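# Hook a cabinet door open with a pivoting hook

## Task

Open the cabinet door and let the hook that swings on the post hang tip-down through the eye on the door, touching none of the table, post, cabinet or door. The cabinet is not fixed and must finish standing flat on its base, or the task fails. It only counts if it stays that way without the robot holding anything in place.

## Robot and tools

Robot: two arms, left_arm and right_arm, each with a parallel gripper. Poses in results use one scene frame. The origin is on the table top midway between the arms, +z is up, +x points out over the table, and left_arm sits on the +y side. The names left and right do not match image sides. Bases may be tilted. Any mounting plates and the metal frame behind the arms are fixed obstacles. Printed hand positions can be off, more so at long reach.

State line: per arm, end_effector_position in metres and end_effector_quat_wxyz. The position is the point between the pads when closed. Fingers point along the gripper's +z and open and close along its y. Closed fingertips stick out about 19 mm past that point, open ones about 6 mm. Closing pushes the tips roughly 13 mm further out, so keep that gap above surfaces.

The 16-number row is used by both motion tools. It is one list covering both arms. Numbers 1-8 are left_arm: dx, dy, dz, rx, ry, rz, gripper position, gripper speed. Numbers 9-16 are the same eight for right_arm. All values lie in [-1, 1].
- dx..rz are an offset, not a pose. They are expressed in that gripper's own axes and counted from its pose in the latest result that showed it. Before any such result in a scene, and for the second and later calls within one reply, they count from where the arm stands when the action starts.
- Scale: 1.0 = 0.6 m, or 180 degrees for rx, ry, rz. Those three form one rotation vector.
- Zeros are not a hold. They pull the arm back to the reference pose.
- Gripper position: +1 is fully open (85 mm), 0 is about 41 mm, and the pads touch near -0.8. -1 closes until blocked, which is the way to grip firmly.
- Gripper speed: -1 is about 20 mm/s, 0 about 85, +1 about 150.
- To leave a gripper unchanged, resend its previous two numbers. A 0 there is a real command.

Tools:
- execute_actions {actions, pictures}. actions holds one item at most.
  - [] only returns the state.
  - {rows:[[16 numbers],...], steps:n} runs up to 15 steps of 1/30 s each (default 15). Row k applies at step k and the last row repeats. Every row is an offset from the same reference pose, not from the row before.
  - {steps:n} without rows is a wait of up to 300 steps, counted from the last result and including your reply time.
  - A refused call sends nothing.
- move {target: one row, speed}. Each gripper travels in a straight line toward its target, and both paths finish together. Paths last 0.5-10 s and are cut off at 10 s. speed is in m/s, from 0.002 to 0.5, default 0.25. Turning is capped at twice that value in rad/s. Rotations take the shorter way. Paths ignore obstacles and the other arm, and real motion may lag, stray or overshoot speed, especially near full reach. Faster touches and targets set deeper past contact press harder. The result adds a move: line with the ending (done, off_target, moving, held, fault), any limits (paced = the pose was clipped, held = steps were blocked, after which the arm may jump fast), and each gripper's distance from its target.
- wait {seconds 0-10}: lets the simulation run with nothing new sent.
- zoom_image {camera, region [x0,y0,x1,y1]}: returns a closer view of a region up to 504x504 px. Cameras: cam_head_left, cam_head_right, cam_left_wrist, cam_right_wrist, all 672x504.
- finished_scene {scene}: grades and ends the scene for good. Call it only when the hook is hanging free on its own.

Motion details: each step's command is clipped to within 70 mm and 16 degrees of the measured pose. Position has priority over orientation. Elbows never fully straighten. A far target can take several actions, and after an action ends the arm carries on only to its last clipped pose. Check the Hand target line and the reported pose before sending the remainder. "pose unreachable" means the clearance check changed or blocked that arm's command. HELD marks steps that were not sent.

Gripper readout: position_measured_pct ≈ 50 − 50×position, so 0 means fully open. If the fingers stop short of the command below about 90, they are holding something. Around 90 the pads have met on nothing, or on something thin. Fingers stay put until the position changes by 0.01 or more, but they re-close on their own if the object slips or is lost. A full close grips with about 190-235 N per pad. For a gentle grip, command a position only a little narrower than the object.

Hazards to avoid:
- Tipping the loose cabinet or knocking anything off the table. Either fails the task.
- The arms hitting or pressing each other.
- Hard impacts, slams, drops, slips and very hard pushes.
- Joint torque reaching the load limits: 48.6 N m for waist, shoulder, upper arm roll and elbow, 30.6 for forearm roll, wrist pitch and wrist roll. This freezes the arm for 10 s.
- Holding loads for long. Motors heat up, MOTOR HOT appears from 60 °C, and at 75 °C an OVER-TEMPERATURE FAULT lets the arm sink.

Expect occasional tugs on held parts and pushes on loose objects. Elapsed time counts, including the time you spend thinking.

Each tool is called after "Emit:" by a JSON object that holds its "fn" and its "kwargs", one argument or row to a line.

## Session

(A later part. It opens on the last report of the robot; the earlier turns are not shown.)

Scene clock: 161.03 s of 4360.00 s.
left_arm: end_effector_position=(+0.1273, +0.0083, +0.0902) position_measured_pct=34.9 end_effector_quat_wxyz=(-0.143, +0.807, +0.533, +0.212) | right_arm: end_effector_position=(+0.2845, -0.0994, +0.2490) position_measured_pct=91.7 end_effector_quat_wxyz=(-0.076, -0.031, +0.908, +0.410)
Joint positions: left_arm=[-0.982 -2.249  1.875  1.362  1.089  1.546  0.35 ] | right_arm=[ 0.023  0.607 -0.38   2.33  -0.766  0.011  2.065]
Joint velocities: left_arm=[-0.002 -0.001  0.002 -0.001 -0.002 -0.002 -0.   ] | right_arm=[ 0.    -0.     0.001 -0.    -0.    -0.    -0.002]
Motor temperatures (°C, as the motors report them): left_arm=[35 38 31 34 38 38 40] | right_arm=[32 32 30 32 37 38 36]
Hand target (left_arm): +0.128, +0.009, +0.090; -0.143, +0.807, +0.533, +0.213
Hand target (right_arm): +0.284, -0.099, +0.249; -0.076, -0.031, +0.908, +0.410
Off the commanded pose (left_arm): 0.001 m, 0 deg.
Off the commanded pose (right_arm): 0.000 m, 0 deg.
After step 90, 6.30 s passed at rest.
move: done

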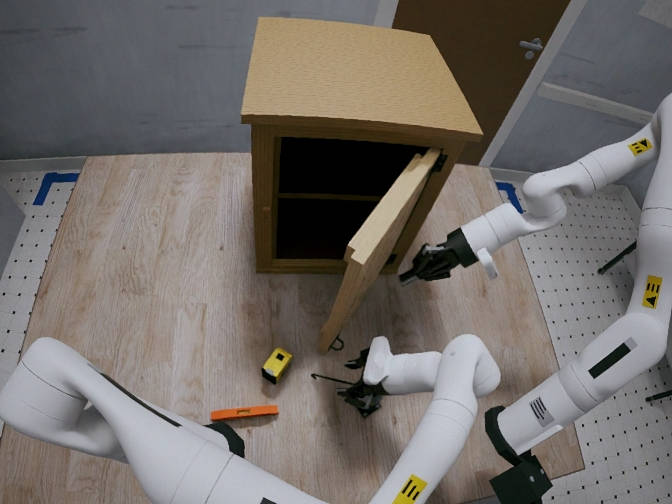

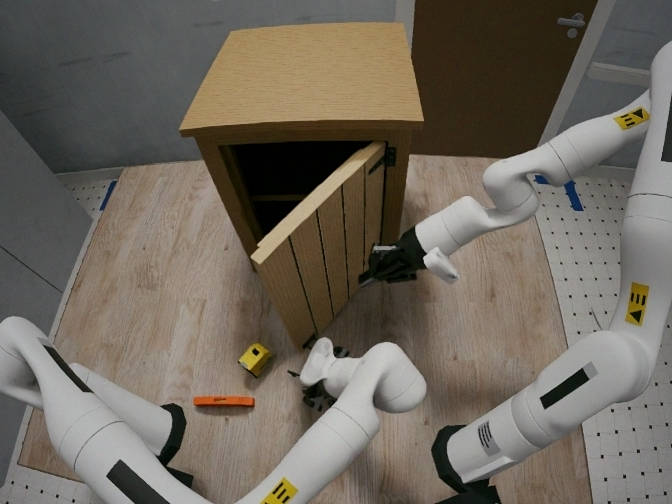

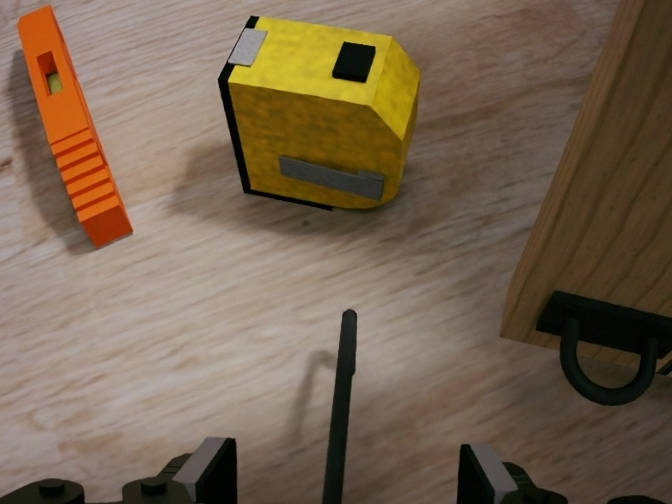

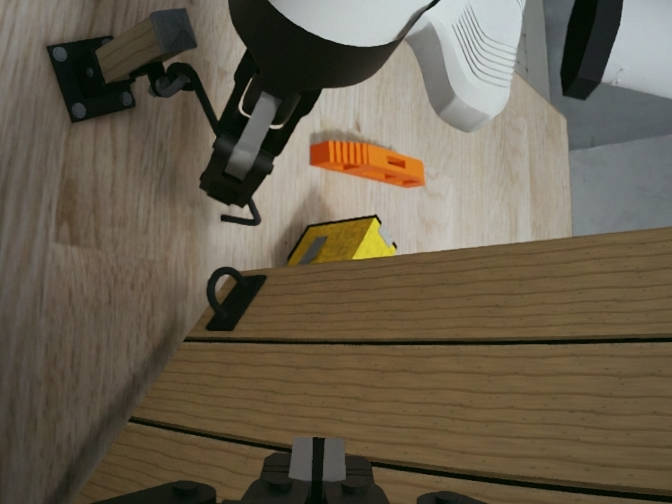

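Emit:
{"fn": "move", "kwargs": {
  "target": [-0.0375,-0.005,0.065,0,0,0,0.3,0, 0,0,0,0,0,0,-1,0],
  "speed": 0.05
}}

Scene clock: 185.70 s of 4360.00 s.
left_arm: end_effector_position=(+0.1240, +0.0092, +0.0461) position_measured_pct=34.9 end_effector_quat_wxyz=(-0.143, +0.807, +0.533, +0.212) | right_arm: end_effector_position=(+0.2845, -0.0994, +0.2490) position_measured_pct=91.7 end_effector_quat_wxyz=(-0.076, -0.031, +0.908, +0.410)
Joint positions: left_arm=[-1.018 -2.249  2.01   1.326  1.037  1.419  0.432] | right_arm=[ 0.023  0.607 -0.38   2.33  -0.766  0.011  2.065]
Joint velocities: left_arm=[ 0.     0.     0.001 -0.002 -0.002  0.     0.003] | right_arm=[ 0.     0.    -0.    -0.     0.001 -0.    -0.001]
Motor temperatures (°C, as the motors report them): left_arm=[35 38 31 34 38 38 40] | right_arm=[32 32 30 32 37 38 36]
Hand target (left_arm): +0.124, +0.010, +0.045; -0.143, +0.807, +0.533, +0.212
Hand target (right_arm): +0.284, -0.099, +0.249; -0.076, -0.031, +0.908, +0.410
Off the commanded pose (left_arm): 0.001 m, 0 deg.
Off the commanded pose (right_arm): 0.000 m, 0 deg.
joint sent to its limit (left arm) — the command would take joint 2 (shoulder) past its lower limit, so that joint was sent only as far as its limit.
After step 90, 20.47 s passed at rest.
move: done

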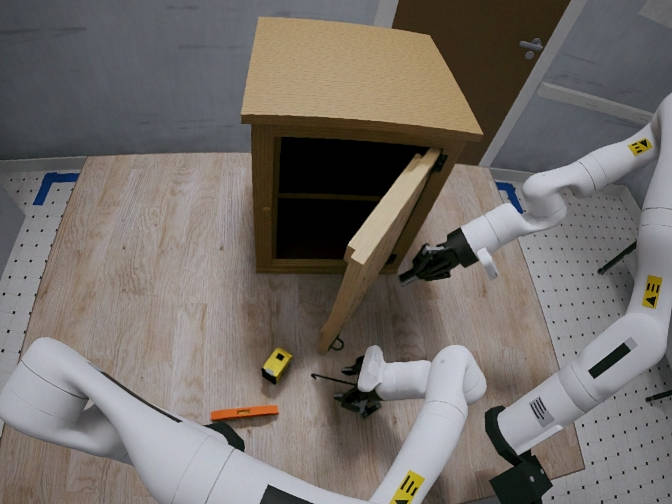

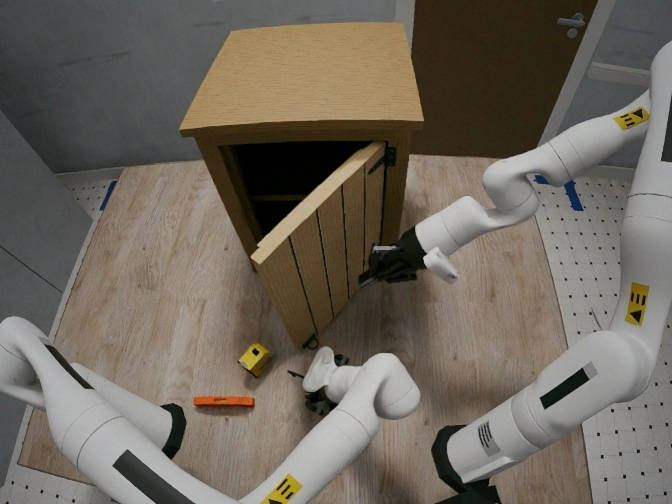

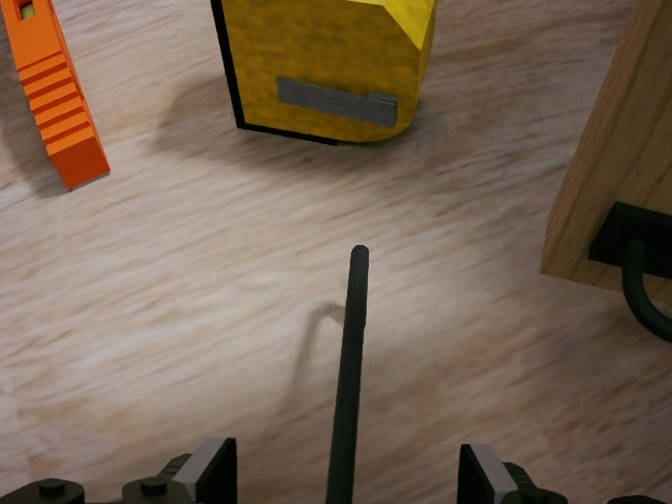

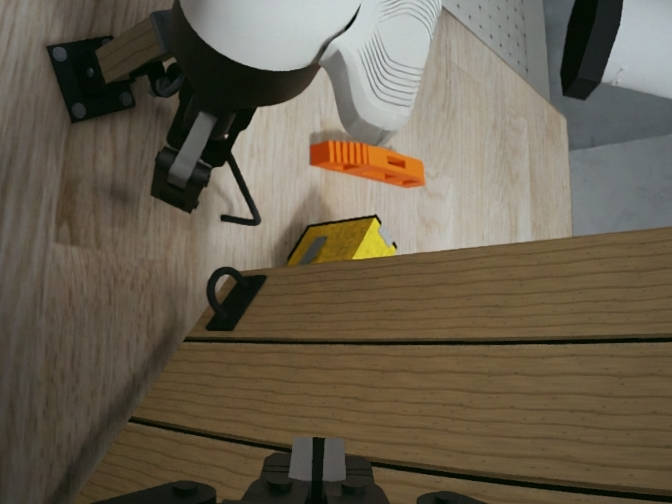

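Emit:
{"fn": "move", "kwargs": {
  "target": [0,0,0,0,0,0,-1,-0.3, 0,0,0,0,0,0,-1,0]
}}

Scene clock: 190.63 s of 4360.00 s.
left_arm: end_effector_position=(+0.1232, +0.0095, +0.0462) position_measured_pct=89.3 end_effector_quat_wxyz=(-0.143, +0.807, +0.533, +0.212) | right_arm: end_effector_position=(+0.2845, -0.0994, +0.2490) position_measured_pct=91.7 end_effector_quat_wxyz=(-0.076, -0.031, +0.908, +0.410)
Joint positions: left_arm=[-1.017 -2.248  2.01   1.326  1.037  1.421  0.432] | right_arm=[ 0.023  0.607 -0.38   2.33  -0.766  0.011  2.065]
Joint velocities: left_arm=[ 0.    -0.001 -0.001 -0.002  0.002  0.005 -0.003] | right_arm=[ 0.     0.    -0.     0.    -0.     0.001 -0.   ]
Motor temperatures (°C, as the motors report them): left_arm=[35 38 31 34 38 38 40] | right_arm=[32 32 30 32 37 38 36]
Hand target (left_arm): +0.124, +0.009, +0.046; -0.143, +0.807, +0.533, +0.212
Hand target (right_arm): +0.284, -0.099, +0.249; -0.076, -0.031, +0.908, +0.410
Off the commanded pose (left_arm): 0.001 m, 0 deg.
Off the commanded pose (right_arm): 0.000 m, 0 deg.
After step 90, 0.83 s passed at rest.
move: done

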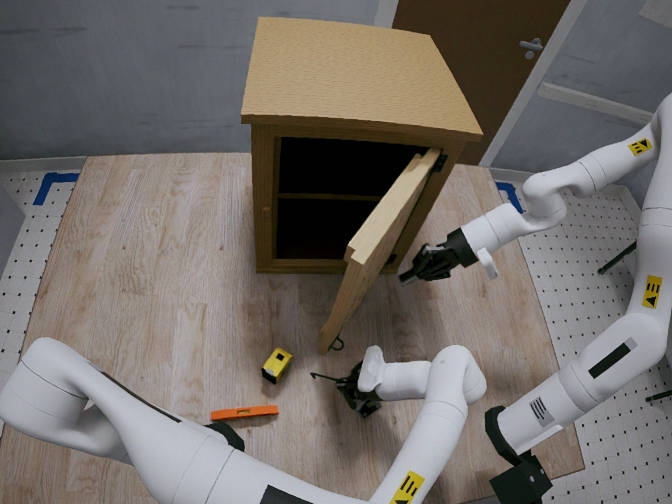

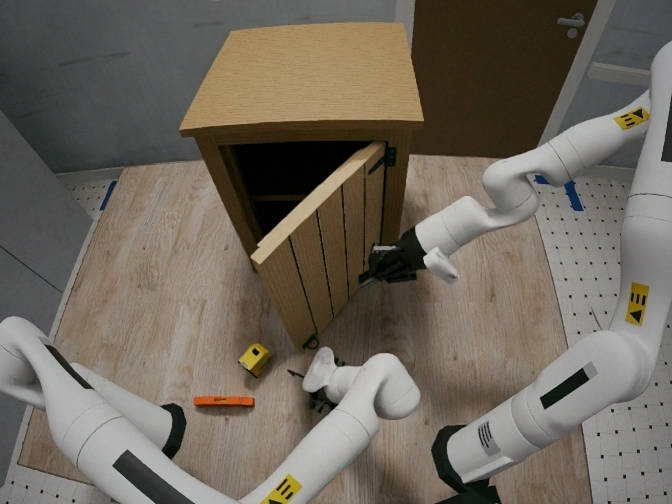

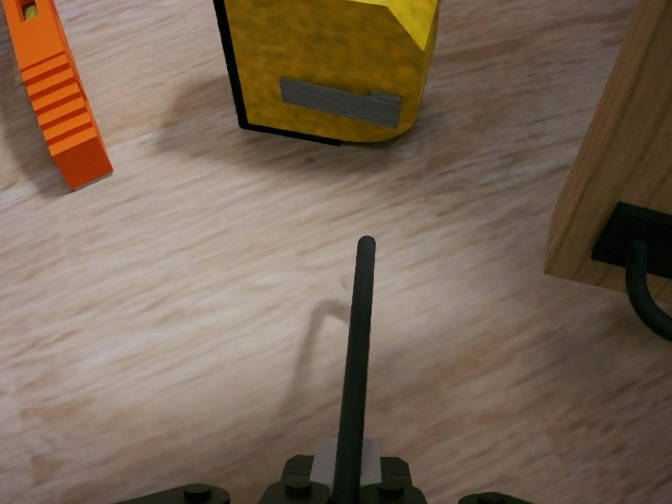

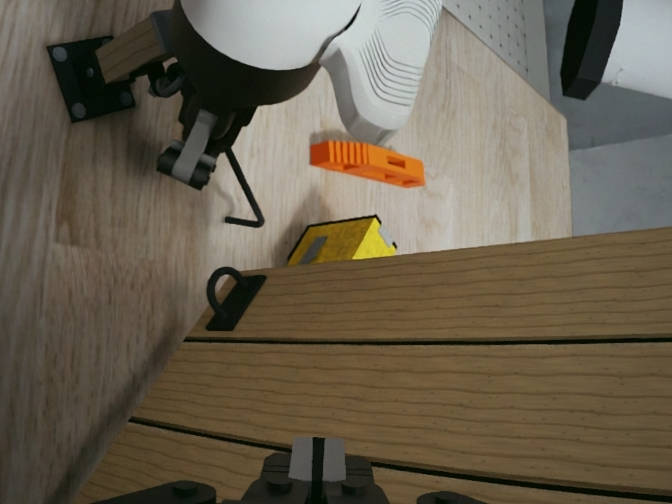

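Emit:
{"fn": "move", "kwargs": {
  "target": [0.029,0,-0.05,0,0,0,-1,-0.3, 0,0,0,0,0,0,-1,0],
  "speed": 0.04
}}

Scene clock: 204.53 s of 4360.00 s.
left_arm: end_effector_position=(+0.1212, +0.0100, +0.0744) position_measured_pct=89.3 end_effector_quat_wxyz=(-0.146, +0.808, +0.532, +0.209) | right_arm: end_effector_position=(+0.2845, -0.0994, +0.2490) position_measured_pct=91.7 end_effector_quat_wxyz=(-0.076, -0.031, +0.908, +0.410)
Joint positions: left_arm=[-1.009 -2.204  1.988  1.355  1.015  1.453  0.404] | right_arm=[ 0.023  0.607 -0.38   2.33  -0.766  0.011  2.065]
Joint velocities: left_arm=[ 0.002 -0.004 -0.006 -0.001  0.006  0.006 -0.004] | right_arm=[ 0.    -0.    -0.001 -0.     0.     0.001 -0.001]
Motor temperatures (°C, as the motors report them): left_arm=[35 39 31 34 38 38 40] | right_arm=[32 32 30 32 37 38 36]
Hand target (left_arm): +0.123, +0.010, +0.081; -0.143, +0.807, +0.533, +0.212
Hand target (right_arm): +0.284, -0.099, +0.249; -0.076, -0.031, +0.908, +0.410
Off the commanded pose (left_arm): 0.007 m, 0 deg.
Off the commanded pose (right_arm): 0.000 m, 0 deg.
After step 90, 9.80 s passed at rest.
move: off_target (left_arm)

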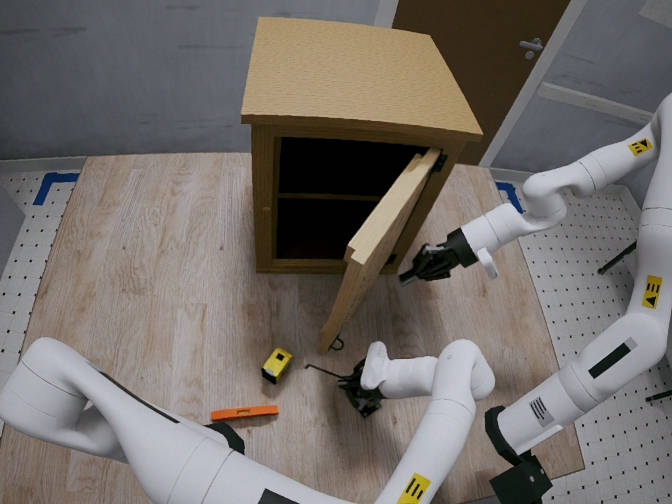

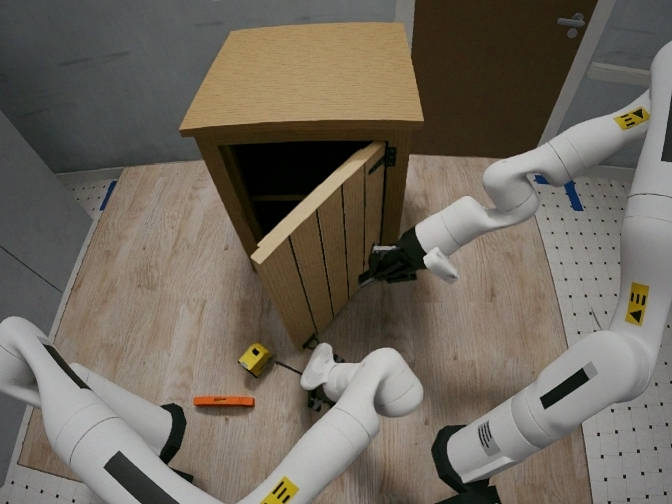

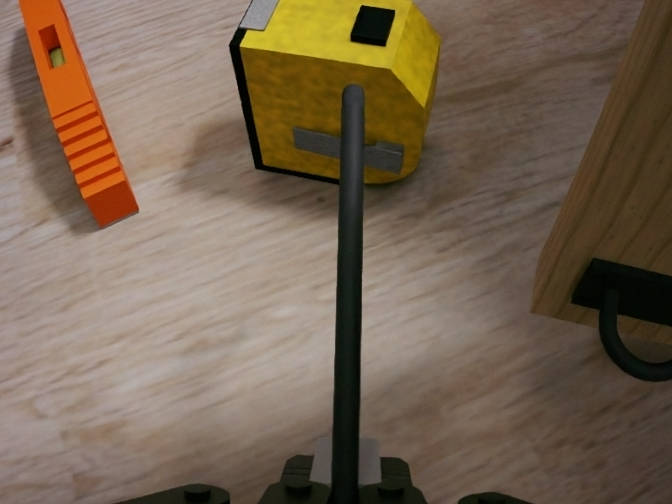

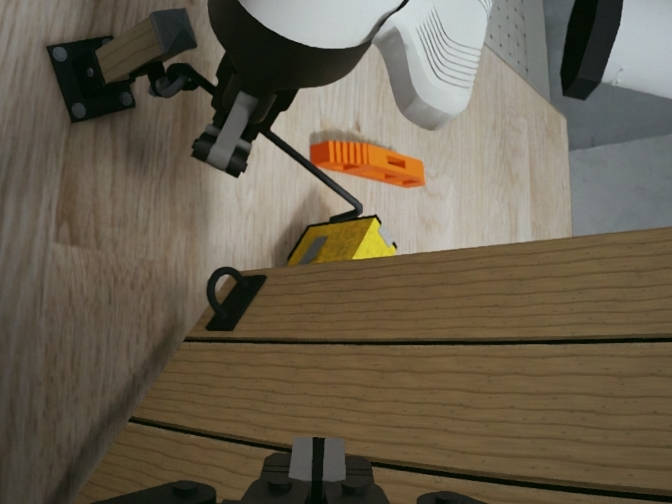

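Emit:
{"fn": "move", "kwargs": {
  "target": [-0.0056,0.037,-0.0033,-0.0556,0,0.0962,-0.72,-0.5, 0,0,0,0,0,0,-1,0],
  "speed": 0.04
}}

Scene clock: 221.90 s of 4360.00 s.
left_arm: end_effector_position=(+0.1380, -0.0014, +0.0737) position_measured_pct=85.7 end_effector_quat_wxyz=(-0.107, +0.888, +0.384, +0.228) | right_arm: end_effector_position=(+0.2845, -0.0994, +0.2490) position_measured_pct=91.7 end_effector_quat_wxyz=(-0.076, -0.031, +0.908, +0.410)
Joint positions: left_arm=[-0.911 -2.2    2.032  1.436  1.007  1.292  0.097] | right_arm=[ 0.023  0.607 -0.38   2.33  -0.766  0.011  2.065]
Joint velocities: left_arm=[ 0.004 -0.002 -0.003  0.001  0.004  0.003 -0.005] | right_arm=[ 0.    -0.     0.001 -0.     0.     0.001 -0.   ]
Motor temperatures (°C, as the motors report them): left_arm=[35 40 31 34 38 38 40] | right_arm=[32 32 30 32 37 38 36]
Hand target (left_arm): +0.140, -0.002, +0.074; -0.105, +0.888, +0.384, +0.230
Hand target (right_arm): +0.284, -0.099, +0.249; -0.076, -0.031, +0.908, +0.410
Off the commanded pose (left_arm): 0.002 m, 0 deg.
Off the commanded pose (right_arm): 0.000 m, 0 deg.
After step 90, 9.77 s passed at rest.
move: done

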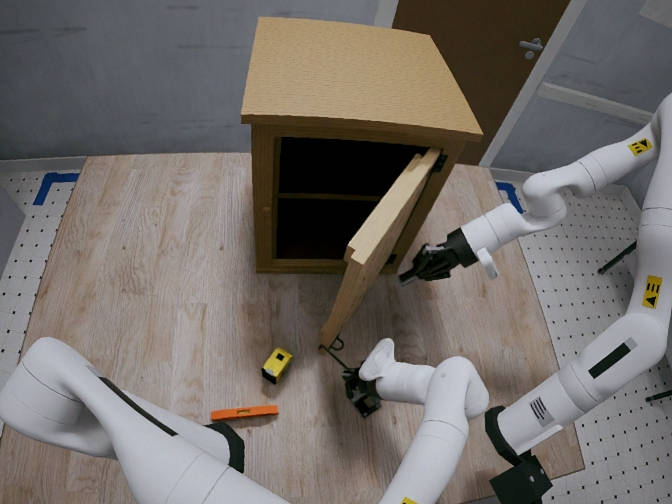

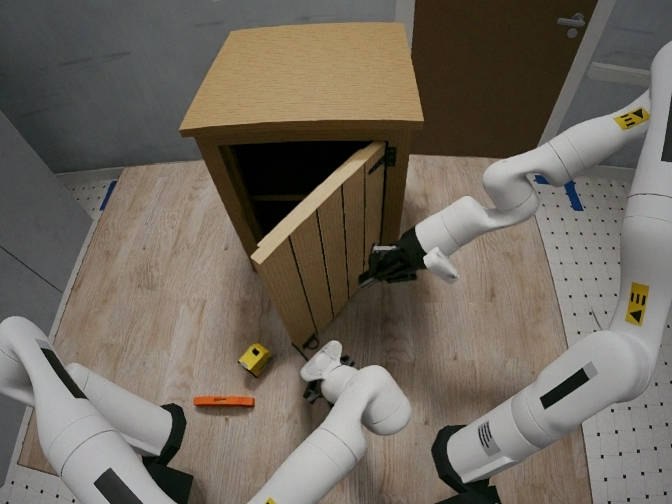

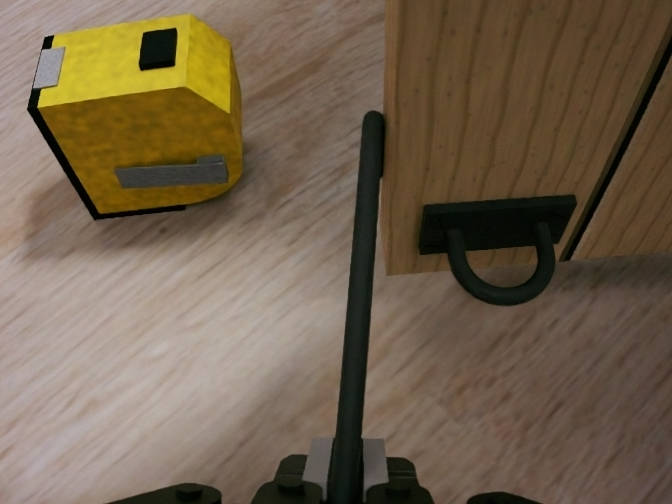

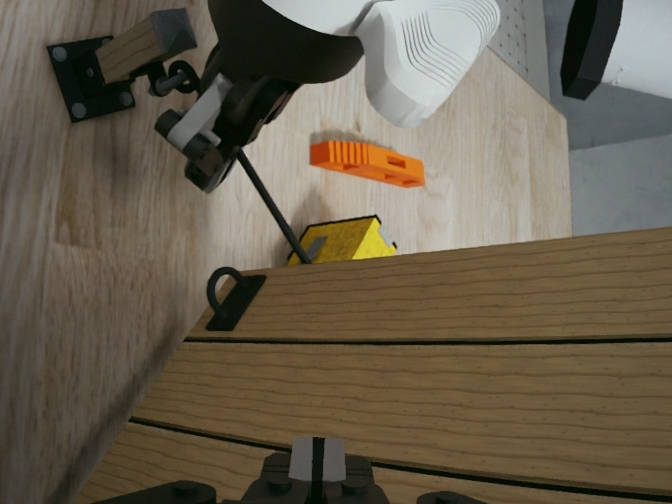

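Emit:
{"fn": "move", "kwargs": {
  "target": [0,0,0,0,0,0,-0.72,-0.5, 0,0,0.115,0,0,0,-1,0],
  "speed": 0.1
}}

Emit:
{"fn": "move", "kwargs": {
  "target": [0,0,0,0,0,0,-0.72,-0.5, -0.011,0.0165,0.032,0,0,0,-1,0],
  "speed": 0.02
}}

Scene clock: 232.07 s of 4360.00 s.
left_arm: end_effector_position=(+0.1377, -0.0013, +0.0735) position_measured_pct=85.7 end_effector_quat_wxyz=(-0.107, +0.888, +0.384, +0.228) | right_arm: end_effector_position=(+0.2734, -0.0483, +0.2044) position_measured_pct=91.7 end_effector_quat_wxyz=(-0.076, -0.031, +0.908, +0.410)
Joint positions: left_arm=[-0.911 -2.201  2.032  1.436  1.008  1.293  0.097] | right_arm=[ 0.06   0.856 -0.504  2.289 -0.721 -0.223  2.053]
Joint velocities: left_arm=[-0.001 -0.001 -0.001 -0.     0.001  0.002  0.001] | right_arm=[ 0.001  0.008  0.    -0.     0.001 -0.001 -0.002]
Motor temperatures (°C, as the motors report them): left_arm=[35 40 31 34 38 38 40] | right_arm=[32 32 30 32 37 38 36]
Hand target (left_arm): +0.138, -0.001, +0.074; -0.107, +0.888, +0.384, +0.228
Hand target (right_arm): +0.273, -0.048, +0.204; -0.076, -0.031, +0.908, +0.410
Off the commanded pose (left_arm): 0.000 m, 0 deg.
Off the commanded pose (right_arm): 0.000 m, 0 deg.
After step 90, 6.07 s passed at rest.
move: done

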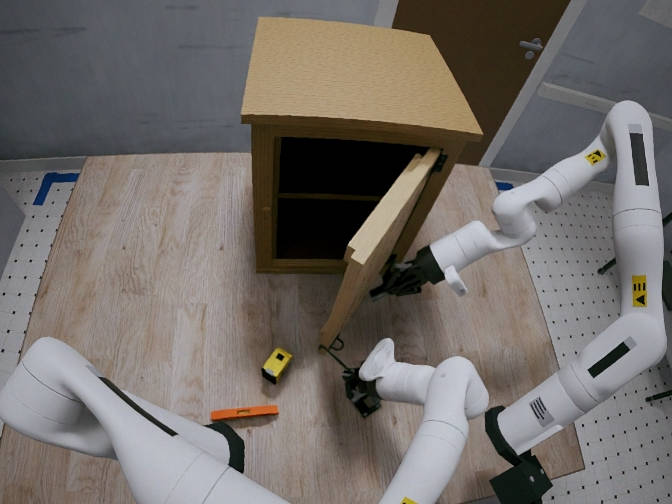

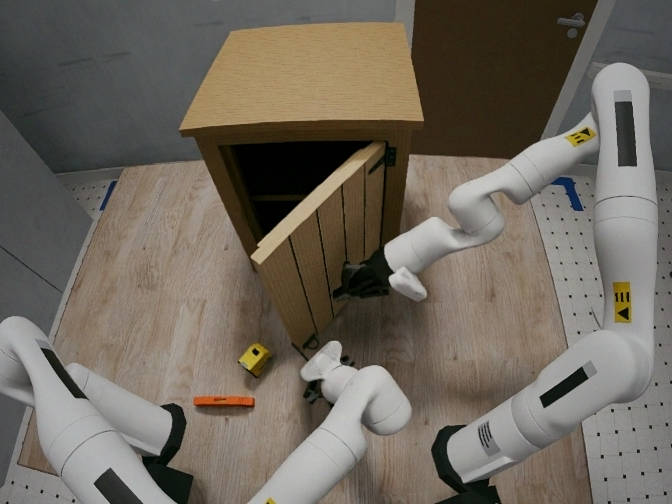

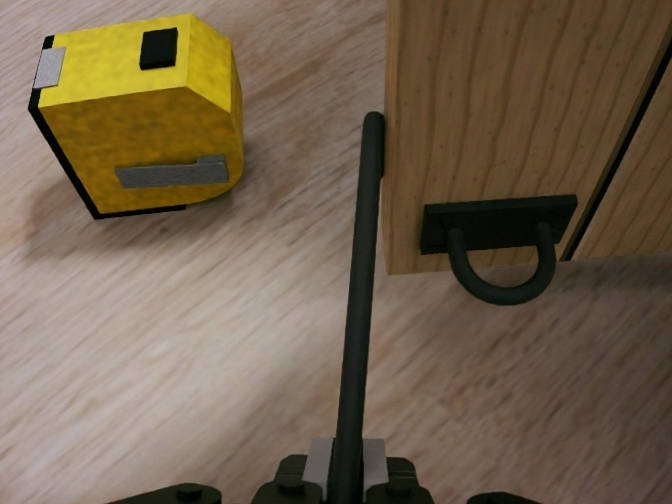

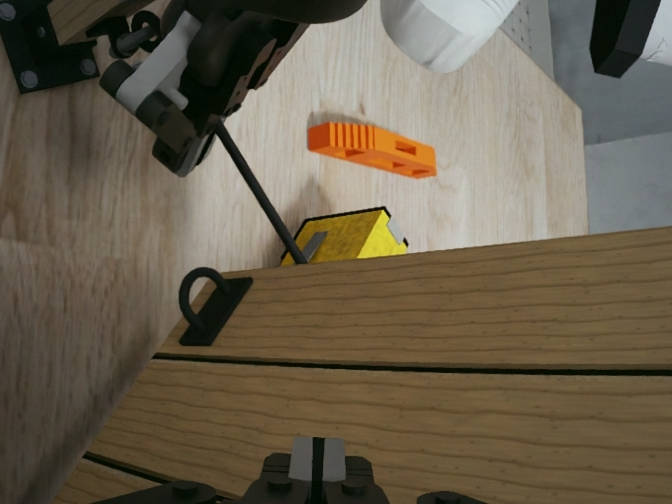

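Scene clock: 233.43 s of 4360.00 s.
left_arm: end_effector_position=(+0.1377, -0.0012, +0.0734) position_measured_pct=85.7 end_effector_quat_wxyz=(-0.108, +0.888, +0.384, +0.228) | right_arm: end_effector_position=(+0.2770, -0.0269, +0.1986) position_measured_pct=91.7 end_effector_quat_wxyz=(-0.076, -0.031, +0.908, +0.410)
Joint positions: left_arm=[-0.911 -2.201  2.032  1.436  1.009  1.293  0.097] | right_arm=[ 0.019  0.902 -0.494  2.244 -0.732 -0.238  2.049]
Joint velocities: left_arm=[-0.001 -0.001 -0.    -0.    -0.     0.     0.   ] | right_arm=[-0.003  0.003  0.001 -0.002 -0.001 -0.     0.   ]
Motor temperatures (°C, as the motors report them): left_arm=[35 40 31 34 38 38 40] | right_arm=[32 32 30 32 37 38 36]
Hand target (left_arm): +0.138, -0.001, +0.074; -0.107, +0.888, +0.384, +0.228
Hand target (right_arm): +0.277, -0.027, +0.199; -0.076, -0.032, +0.908, +0.410
Off the commanded pose (left_arm): 0.000 m, 0 deg.
Off the commanded pose (right_arm): 0.000 m, 0 deg.
move: done

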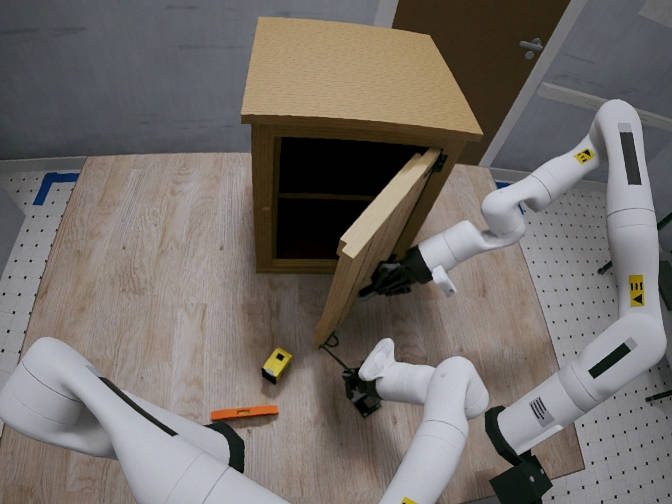

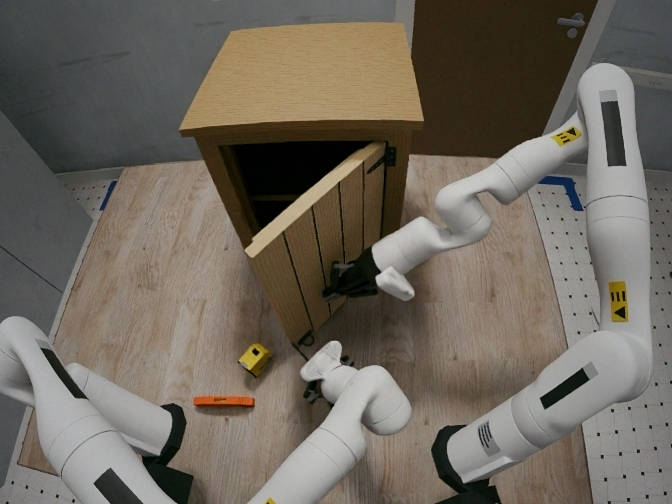

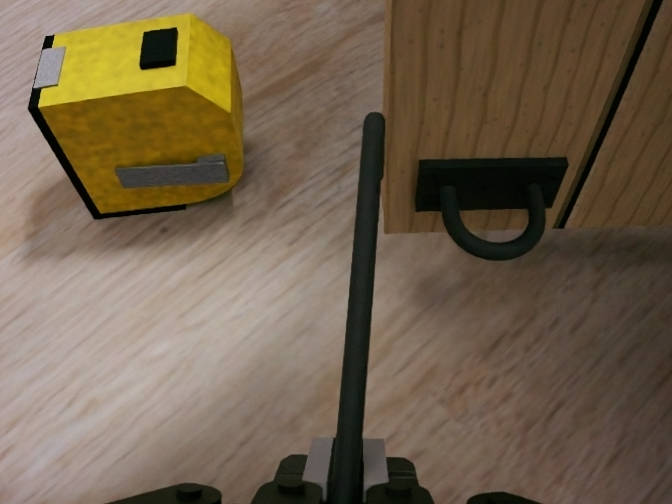

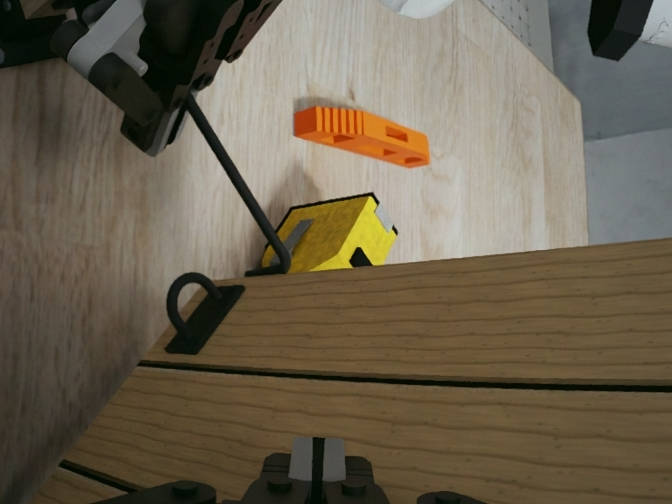

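Emit:
{"fn": "move", "kwargs": {
  "target": [-0.003,0.022,-0.0017,-0.0444,0,0.077,-0.72,-0.5, 0,0,-0.1,0,0,0,-1,0],
  "speed": 0.03
}}

Scene clock: 247.00 s of 4360.00 s.
left_arm: end_effector_position=(+0.1399, -0.0045, +0.0723) position_measured_pct=85.3 end_effector_quat_wxyz=(-0.082, +0.932, +0.264, +0.233) | right_arm: end_effector_position=(+0.2868, -0.0714, +0.2374) position_measured_pct=91.7 end_effector_quat_wxyz=(-0.076, -0.031, +0.908, +0.410)
Joint positions: left_arm=[-0.813 -2.2    2.068  1.539  1.07   1.179 -0.182] | right_arm=[-0.003  0.696 -0.408  2.293 -0.781 -0.06   2.062]
Joint velocities: left_arm=[ 0.008 -0.01  -0.011  0.002  0.016  0.013 -0.01 ] | right_arm=[-0.002 -0.004  0.002  0.    -0.001  0.004 -0.   ]
Motor temperatures (°C, as the motors report them): left_arm=[35 40 31 34 38 38 40] | right_arm=[32 32 31 32 37 38 36]
Hand target (left_arm): +0.146, -0.012, +0.073; -0.072, +0.933, +0.258, +0.239
Hand target (right_arm): +0.287, -0.071, +0.238; -0.076, -0.031, +0.908, +0.410
Off the commanded pose (left_arm): 0.009 m, 2 deg.
Off the commanded pose (right_arm): 0.000 m, 0 deg.
After step 90, 5.70 s passed at rest.
move: off_target (left_arm)

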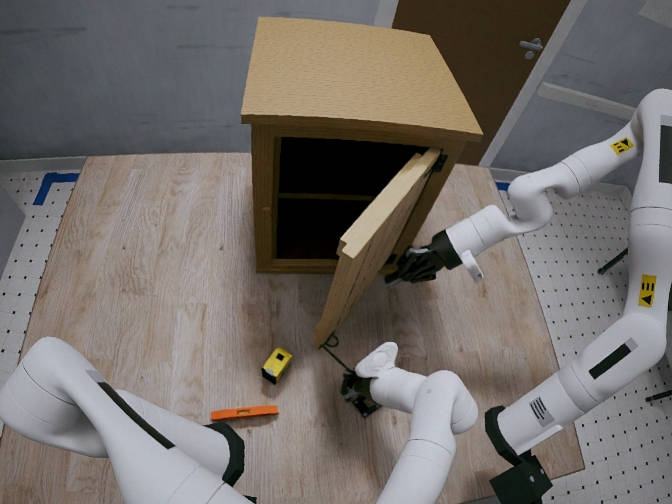

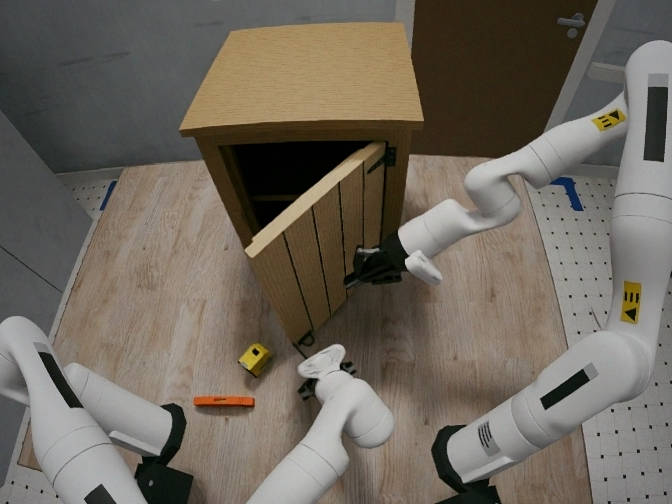

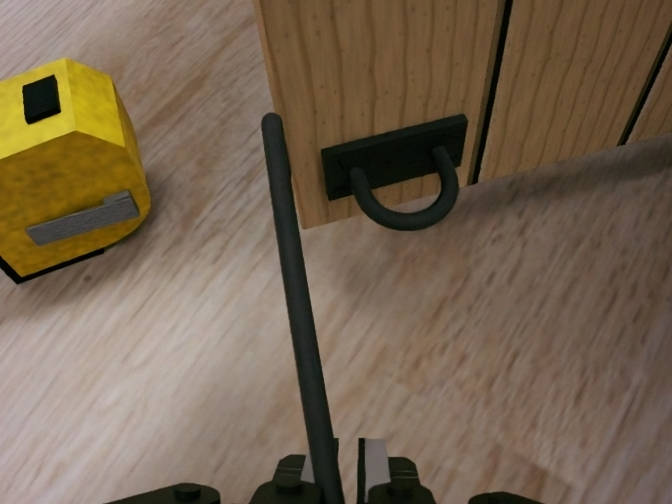

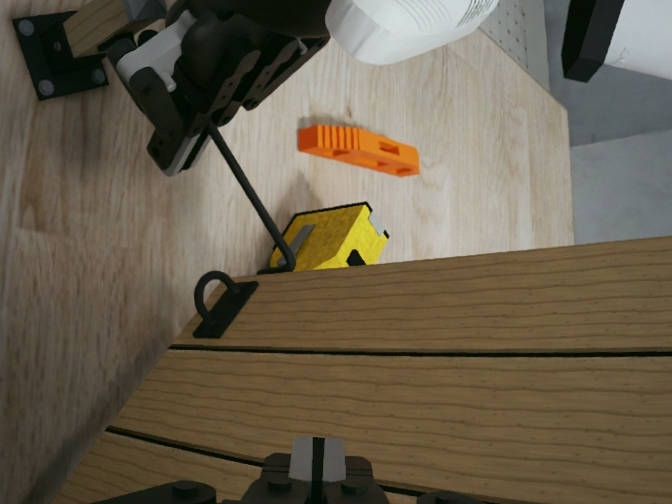

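Emit:
{"fn": "move", "kwargs": {
  "target": [0,-0.006,0,0,0,0,-0.72,-0.5, 0,0,0.088,0,0,0,-1,0],
  "speed": 0.08
}}

Emit:
{"fn": "move", "kwargs": {
  "target": [0,0,0,0,0,0,-0.72,-0.5, -0.011,0.0165,0.029,0,0,0,-1,0],
  "speed": 0.02
}}

Scene clock: 260.53 s of 4360.00 s.
left_arm: end_effector_position=(+0.1391, -0.0036, +0.0722) position_measured_pct=85.3 end_effector_quat_wxyz=(-0.078, +0.932, +0.267, +0.233) | right_arm: end_effector_position=(+0.2784, -0.0323, +0.2034) position_measured_pct=91.7 end_effector_quat_wxyz=(-0.076, -0.031, +0.908, +0.410)
Joint positions: left_arm=[-0.806 -2.198  2.072  1.549  1.075  1.172 -0.181] | right_arm=[ 0.019  0.878 -0.488  2.252 -0.738 -0.22   2.05 ]
Joint velocities: left_arm=[-0.002  0.002  0.002  0.001 -0.003 -0.002  0.001] | right_arm=[ 0.001  0.008 -0.001 -0.     0.001 -0.001 -0.001]
Motor temperatures (°C, as the motors report them): left_arm=[35 40 31 34 38 39 40] | right_arm=[32 32 31 32 37 38 36]
Hand target (left_arm): +0.138, -0.001, +0.072; -0.082, +0.932, +0.264, +0.233
Hand target (right_arm): +0.278, -0.032, +0.203; -0.076, -0.031, +0.908, +0.410
Off the commanded pose (left_arm): 0.002 m, 0 deg.
Off the commanded pose (right_arm): 0.000 m, 0 deg.
After step 90, 9.50 s passed at rest.
move: done

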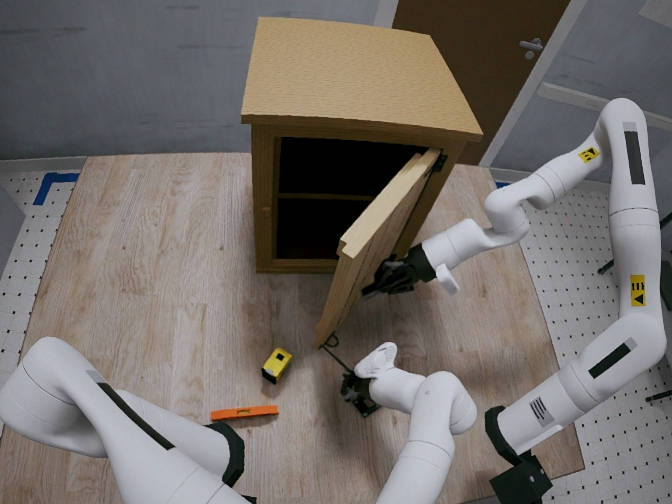

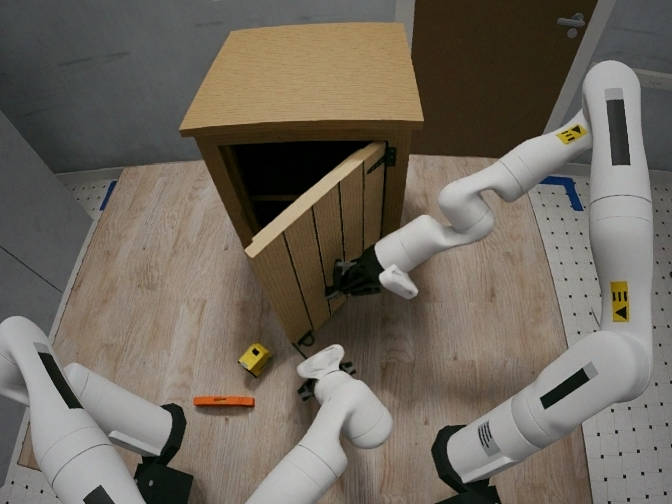

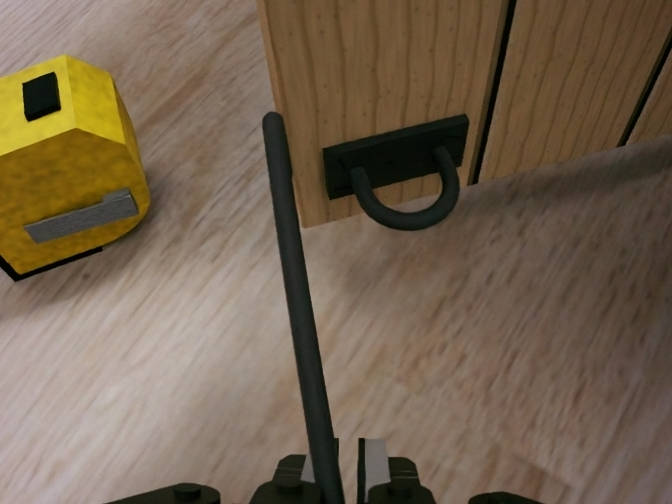

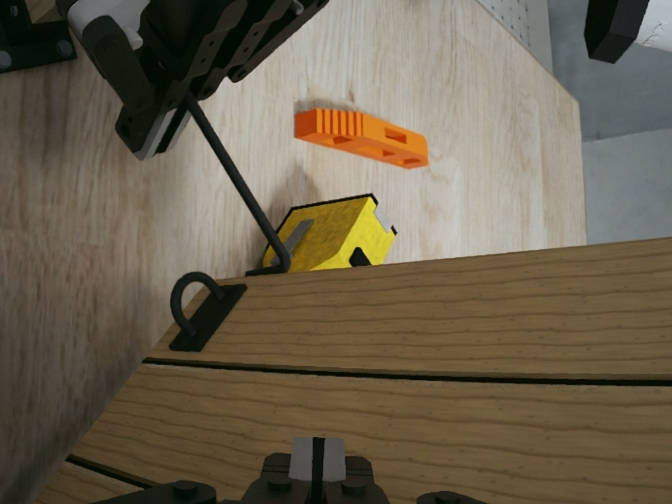

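Scene clock: 261.80 s of 4360.00 s.
left_arm: end_effector_position=(+0.1401, -0.0051, +0.0724) position_measured_pct=85.7 end_effector_quat_wxyz=(-0.076, +0.932, +0.266, +0.234) | right_arm: end_effector_position=(+0.2823, -0.0123, +0.1987) position_measured_pct=91.7 end_effector_quat_wxyz=(-0.075, -0.031, +0.908, +0.410)
Joint positions: left_arm=[-0.808 -2.198  2.072  1.548  1.073  1.167 -0.18 ] | right_arm=[-0.022  0.918 -0.475  2.207 -0.751 -0.227  2.047]
Joint velocities: left_arm=[-0.001  0.002  0.002 -0.001 -0.003 -0.001 -0.002] | right_arm=[-0.003  0.003  0.001 -0.002 -0.    -0.001  0.002]
Motor temperatures (°C, as the motors report them): left_arm=[35 40 31 34 38 39 40] | right_arm=[32 32 31 32 37 38 36]
Hand target (left_arm): +0.139, -0.004, +0.072; -0.078, +0.932, +0.267, +0.233
Hand target (right_arm): +0.282, -0.012, +0.199; -0.075, -0.031, +0.908, +0.410
Off the commanded pose (left_arm): 0.002 m, 0 deg.
Off the commanded pose (right_arm): 0.000 m, 0 deg.
move: done

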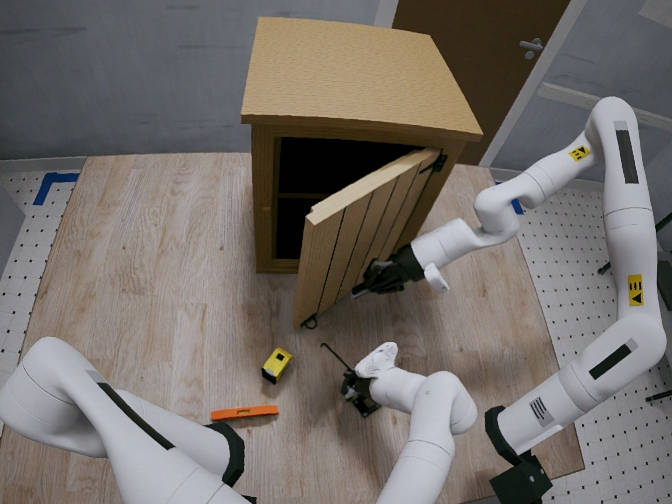

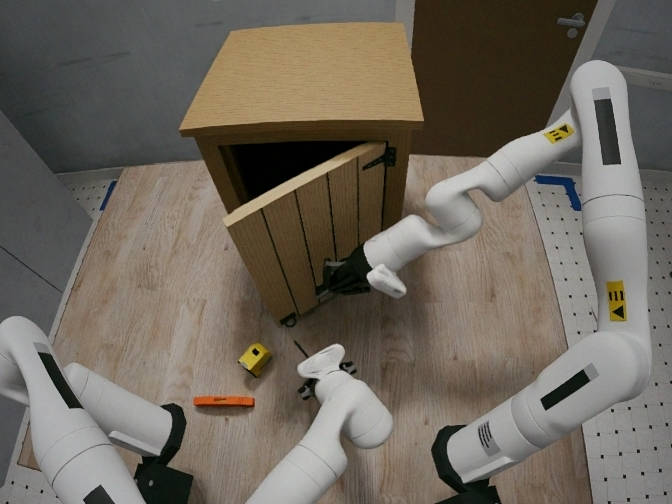

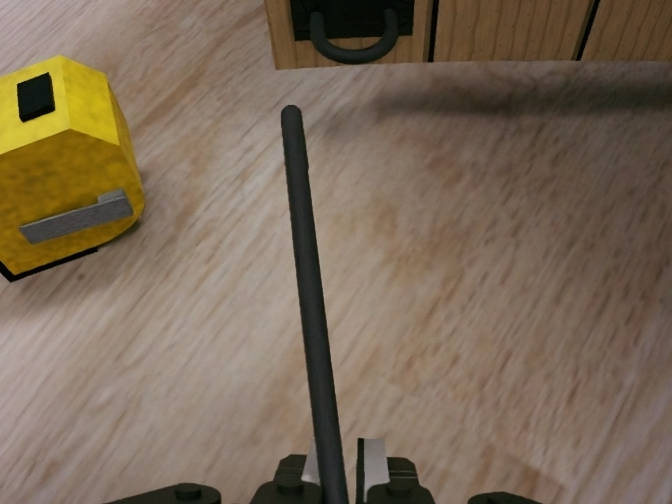

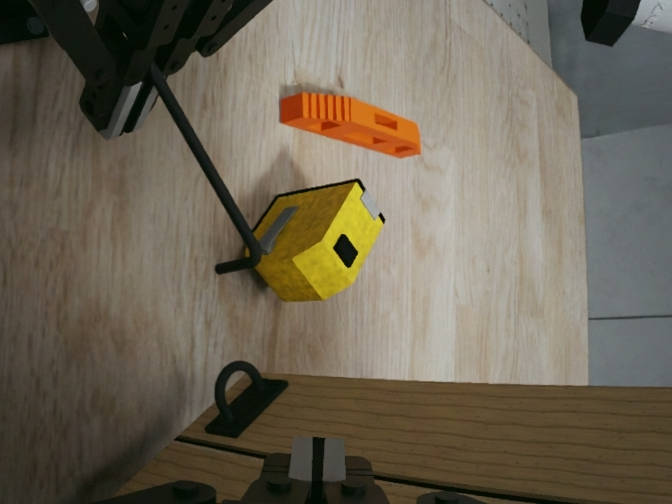

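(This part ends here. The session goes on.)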